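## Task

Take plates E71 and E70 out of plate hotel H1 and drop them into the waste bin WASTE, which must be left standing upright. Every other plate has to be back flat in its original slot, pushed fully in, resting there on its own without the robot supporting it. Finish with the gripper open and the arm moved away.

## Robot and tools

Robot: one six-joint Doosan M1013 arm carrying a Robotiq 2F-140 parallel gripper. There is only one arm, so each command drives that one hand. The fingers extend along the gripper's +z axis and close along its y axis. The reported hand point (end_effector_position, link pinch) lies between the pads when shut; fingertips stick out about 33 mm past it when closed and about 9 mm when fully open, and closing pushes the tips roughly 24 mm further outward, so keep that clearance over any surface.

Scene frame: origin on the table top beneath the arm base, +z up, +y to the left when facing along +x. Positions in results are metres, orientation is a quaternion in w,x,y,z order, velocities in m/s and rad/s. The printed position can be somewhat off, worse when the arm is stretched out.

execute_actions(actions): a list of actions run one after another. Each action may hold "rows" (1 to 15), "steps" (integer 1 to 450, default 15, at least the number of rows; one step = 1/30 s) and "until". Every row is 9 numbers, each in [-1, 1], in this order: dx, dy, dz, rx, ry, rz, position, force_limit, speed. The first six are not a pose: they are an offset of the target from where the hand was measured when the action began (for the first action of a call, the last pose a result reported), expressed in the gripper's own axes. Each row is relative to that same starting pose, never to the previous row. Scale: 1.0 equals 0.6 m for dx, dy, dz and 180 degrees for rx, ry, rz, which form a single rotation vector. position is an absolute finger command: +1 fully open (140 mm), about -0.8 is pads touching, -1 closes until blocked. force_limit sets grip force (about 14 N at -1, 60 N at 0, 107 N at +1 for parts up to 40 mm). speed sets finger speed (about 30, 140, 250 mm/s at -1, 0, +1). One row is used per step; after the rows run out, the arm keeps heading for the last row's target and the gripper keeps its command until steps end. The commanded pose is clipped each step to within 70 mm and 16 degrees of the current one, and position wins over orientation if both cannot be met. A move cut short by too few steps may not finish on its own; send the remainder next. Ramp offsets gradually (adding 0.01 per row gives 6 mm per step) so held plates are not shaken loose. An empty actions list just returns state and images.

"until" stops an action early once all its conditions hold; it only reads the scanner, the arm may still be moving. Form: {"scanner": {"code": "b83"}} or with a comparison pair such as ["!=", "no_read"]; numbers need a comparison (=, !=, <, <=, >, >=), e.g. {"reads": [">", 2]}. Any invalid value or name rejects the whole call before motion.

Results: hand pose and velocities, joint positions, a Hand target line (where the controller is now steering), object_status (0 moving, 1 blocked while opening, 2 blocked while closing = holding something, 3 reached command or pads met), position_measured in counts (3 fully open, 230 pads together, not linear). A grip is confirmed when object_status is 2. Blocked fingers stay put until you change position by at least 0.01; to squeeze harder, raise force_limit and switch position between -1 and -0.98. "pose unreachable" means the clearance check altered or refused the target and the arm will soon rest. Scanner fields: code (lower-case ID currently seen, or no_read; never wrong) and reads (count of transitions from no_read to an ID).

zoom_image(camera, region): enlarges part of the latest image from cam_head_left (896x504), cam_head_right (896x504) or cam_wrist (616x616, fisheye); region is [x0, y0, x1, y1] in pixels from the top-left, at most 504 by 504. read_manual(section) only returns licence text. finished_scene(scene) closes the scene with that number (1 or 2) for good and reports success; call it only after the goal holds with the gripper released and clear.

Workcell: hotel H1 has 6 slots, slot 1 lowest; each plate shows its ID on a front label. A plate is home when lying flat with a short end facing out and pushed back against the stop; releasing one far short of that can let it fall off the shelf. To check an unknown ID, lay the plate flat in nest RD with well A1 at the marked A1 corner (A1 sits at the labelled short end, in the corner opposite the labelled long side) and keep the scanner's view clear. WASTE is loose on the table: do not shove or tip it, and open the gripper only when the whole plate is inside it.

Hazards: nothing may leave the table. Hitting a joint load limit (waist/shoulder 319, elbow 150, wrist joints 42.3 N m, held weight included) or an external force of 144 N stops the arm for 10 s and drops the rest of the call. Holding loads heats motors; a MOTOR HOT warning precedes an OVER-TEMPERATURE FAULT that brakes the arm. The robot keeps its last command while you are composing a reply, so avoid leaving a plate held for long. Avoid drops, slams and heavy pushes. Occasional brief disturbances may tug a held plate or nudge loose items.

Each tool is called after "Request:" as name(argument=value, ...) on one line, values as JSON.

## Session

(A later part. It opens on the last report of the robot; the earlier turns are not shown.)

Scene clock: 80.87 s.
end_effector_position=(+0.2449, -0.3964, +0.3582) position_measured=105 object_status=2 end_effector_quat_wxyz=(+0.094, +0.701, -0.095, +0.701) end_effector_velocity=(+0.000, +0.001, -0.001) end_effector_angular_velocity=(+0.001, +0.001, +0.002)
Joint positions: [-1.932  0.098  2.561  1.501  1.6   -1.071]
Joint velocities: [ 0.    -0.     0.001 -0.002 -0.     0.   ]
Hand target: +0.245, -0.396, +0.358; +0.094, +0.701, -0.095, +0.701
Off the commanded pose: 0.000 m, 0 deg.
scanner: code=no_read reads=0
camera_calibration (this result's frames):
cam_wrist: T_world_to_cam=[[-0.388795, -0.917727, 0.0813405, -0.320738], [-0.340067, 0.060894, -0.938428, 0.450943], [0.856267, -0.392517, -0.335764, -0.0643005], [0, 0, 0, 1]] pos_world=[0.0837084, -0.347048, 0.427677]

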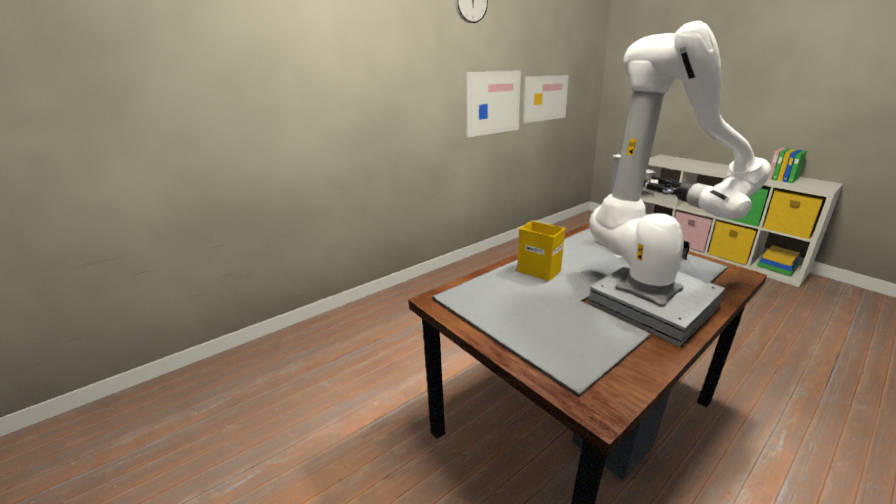

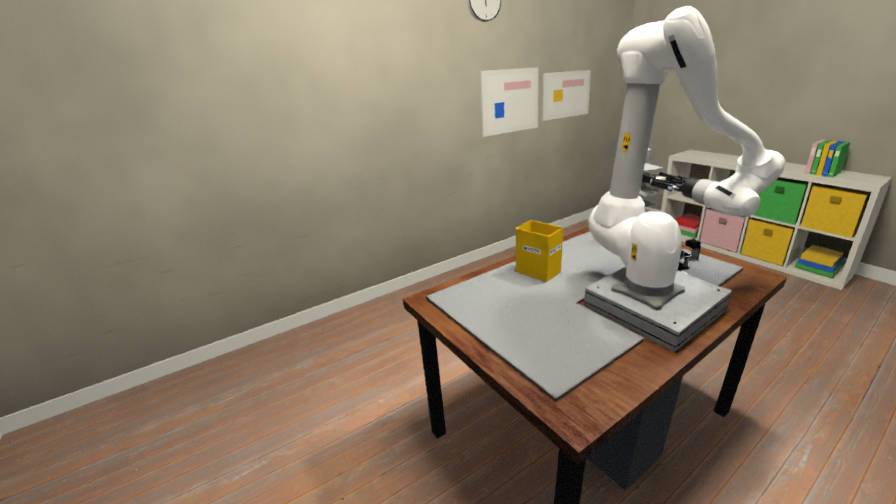

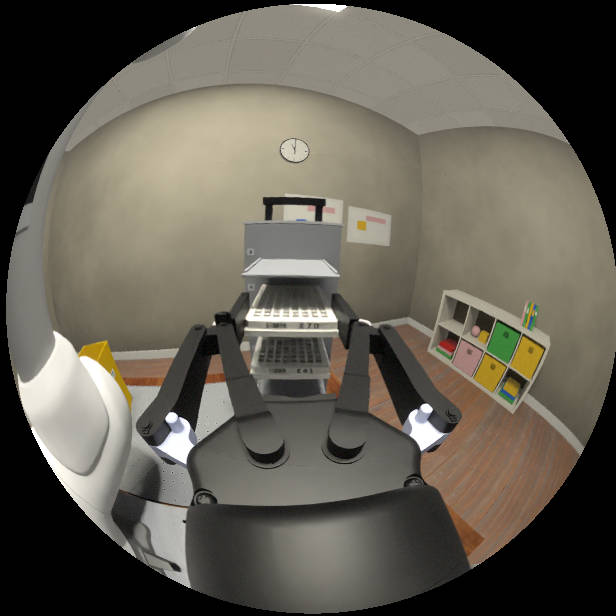

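Request:
execute_actions(actions=[{"rows":[[0,0,-0.01,0,0,0,-1,0.3,0],[0,0,-0.02,0,0,0,-1,0.3,0],[0,0,-0.04,0,0,0,-1,0.3,0],[0,0,-0.06,0,0,0,-1,0.3,0],[0,0,-0.09,0,0,0,-1,0.3,0],[0,0,-0.12,0,0,0,-1,0.3,0],[0,0,-0.15,0,0,0,-1,0.3,0],[0,0,-0.18,0,0,0,-1,0.3,0],[0,0,-0.21,0,0,0,-1,0.3,0],[0,0,-0.25,0,0,0,-1,0.3,0]],"steps":28},{"rows":[[0.02,0,0,0,-0.02,0,-1,0.3,0],[0.04,0,0,0,-0.04,0,-1,0.3,0],[0.07,0,0,0,-0.06,0,-1,0.3,0],[0.187,0,0,0,-0.5,0,-1,0.3,0]],"steps":60},{"rows":[[0.01,-0.03,0,0,0,0,-1,0.3,0],[0.02,-0.06,0,0,0,0,-1,0.3,0],[0.335,-0.867,0,0,0,0.347,-1,0.3,0]],"steps":65},{"rows":[[0,0,0.12,0,0,0,-1,0.3,0]],"steps":18}])

Scene clock: 93.03 s.
end_effector_position=(+0.4313, +0.0907, +0.3987) position_measured=106 object_status=2 end_effector_quat_wxyz=(-0.000, +0.778, -0.629, -0.001) end_effector_velocity=(+0.000, -0.000, -0.000) end_effector_angular_velocity=(-0.000, +0.000, +0.001)
Joint positions: [ 0.084 -0.177  1.945  0.019  1.376  3.029]
Joint velocities: [-0.001  0.001  0.    -0.    -0.    -0.002]
Hand target: +0.431, +0.091, +0.399; -0.000, +0.778, -0.629, -0.001
Off the commanded pose: 0.000 m, 0 deg.
scanner: code=no_read reads=0
camera_calibration (this result's frames):
cam_wrist: T_world_to_cam=[[-0.948178, -0.288486, 0.133169, 0.358917], [-0.228276, 0.910024, 0.346044, -0.114701], [-0.221016, 0.297712, -0.928719, 0.619337], [0, 0, 0, 1]] pos_world=[0.451017, 0.0235386, 0.567085]

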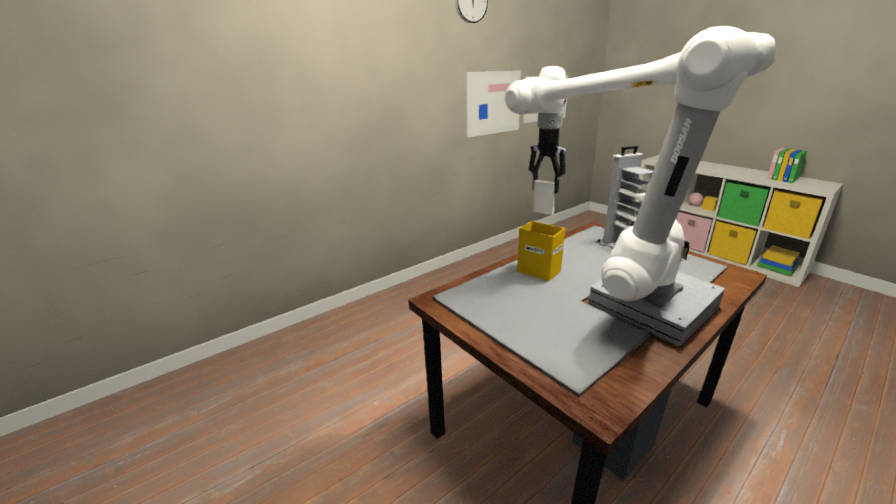

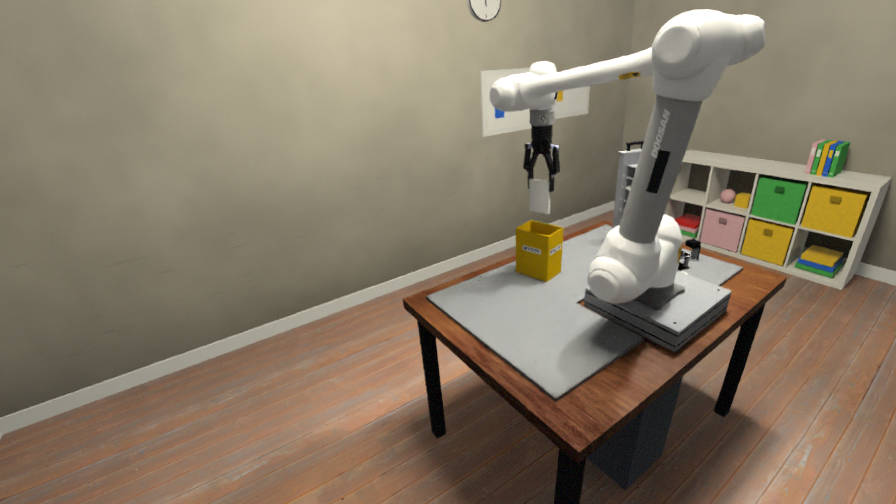

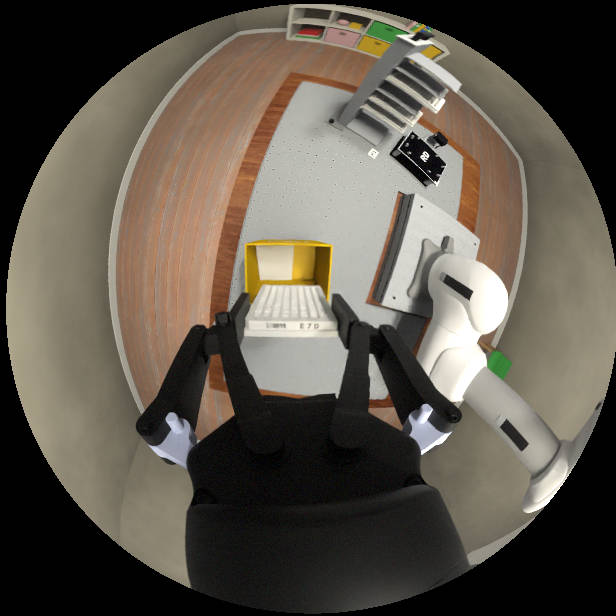

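Bin is unmoved; the first plate leans on the +x wall.

Request:
execute_actions(actions=[{"rows":[[0,0,0.02,0,0,0,-1,0.3,0],[0,0,0.04,0,0,0,-1,0.3,0],[0,0,0.07,0,0,0,-1,0.3,0],[0,0,0.1,0,0,0,-1,0.3,0],[0,0,0.13,0,0,0,-1,0.3,0],[0,0,0.16,0,0,0,-1,0.3,0],[0,0,0.19,0,0,0,-1,0.3,0],[0,0,0.22,0,0,0,-1,0.3,0],[0,0,0.25,0,0,0,-1,0.3,0],[0,0,0.28,0,0,0,-1,0.3,0],[0,0,0.31,0,0,0,-1,0.3,0],[0,0,0.352,0,0,0,-1,0.3,0]],"steps":36},{"rows":[[0,0,0,0,0,0,0.32,0,0]],"steps":10},{"rows":[[0,0,-0.25,0,0,0,0.32,0,0]],"steps":25}])

Scene clock: 100.90 s.
end_effector_position=(+0.4313, +0.0908, +0.3375) position_measured=89 object_status=3 end_effector_quat_wxyz=(+0.000, +0.778, -0.629, -0.001) end_effector_velocity=(+0.000, -0.001, -0.000) end_effector_angular_velocity=(-0.001, +0.001, -0.002)
Joint positions: [ 0.087 -0.149  2.036  0.02   1.257  3.029]
Joint velocities: [-0.002  0.    -0.    -0.     0.001  0.   ]
Hand target: +0.431, +0.091, +0.338; -0.000, +0.778, -0.629, -0.001
Off the commanded pose: 0.000 m, 0 deg.
scanner: code=no_read reads=0
camera_calibration (this result's frames):
cam_wrist: T_world_to_cam=[[-0.948164, -0.288521, 0.133194, 0.367075], [-0.228321, 0.910041, 0.345969, -0.0935646], [-0.221031, 0.297625, -0.928744, 0.562496], [0, 0, 0, 1]] pos_world=[0.451014, 0.0236441, 0.505893]

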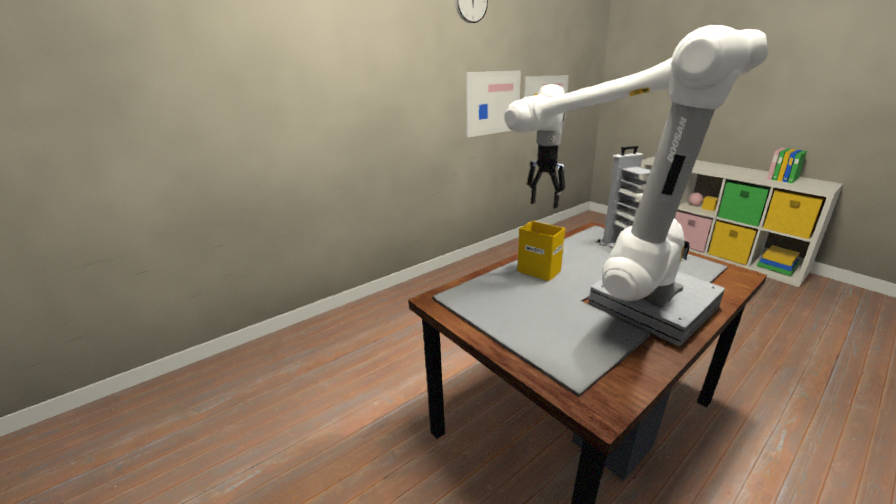

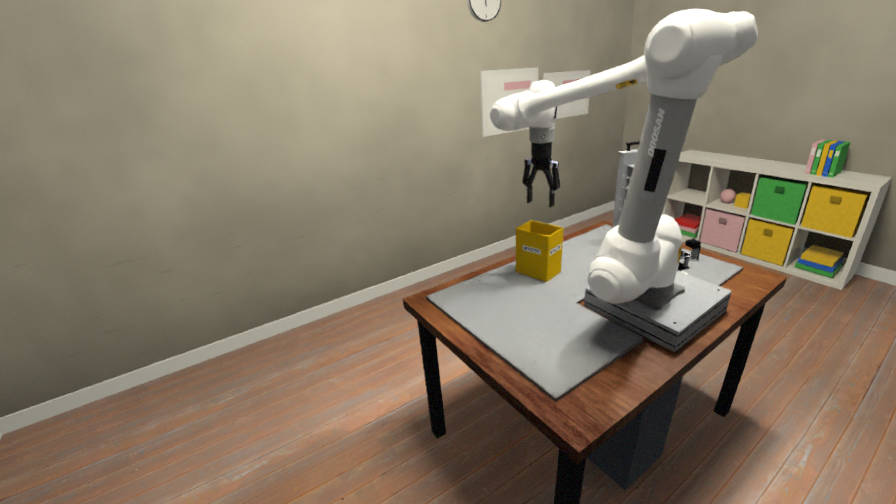

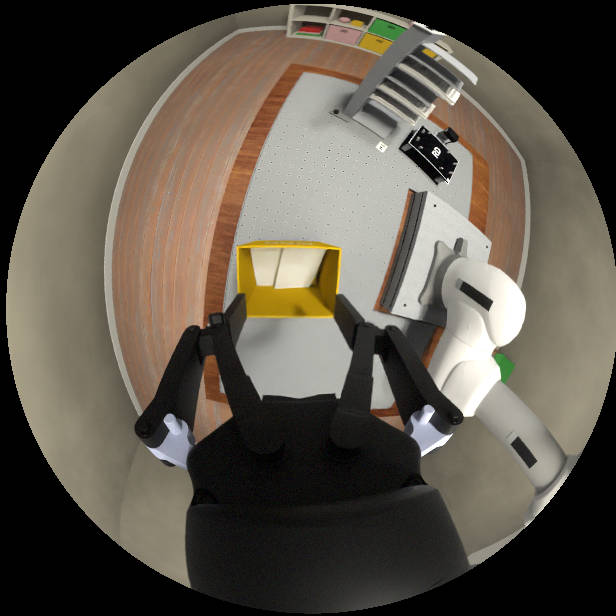

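Request:
finished_scene(scene=2)

The scene is finished: the task was done.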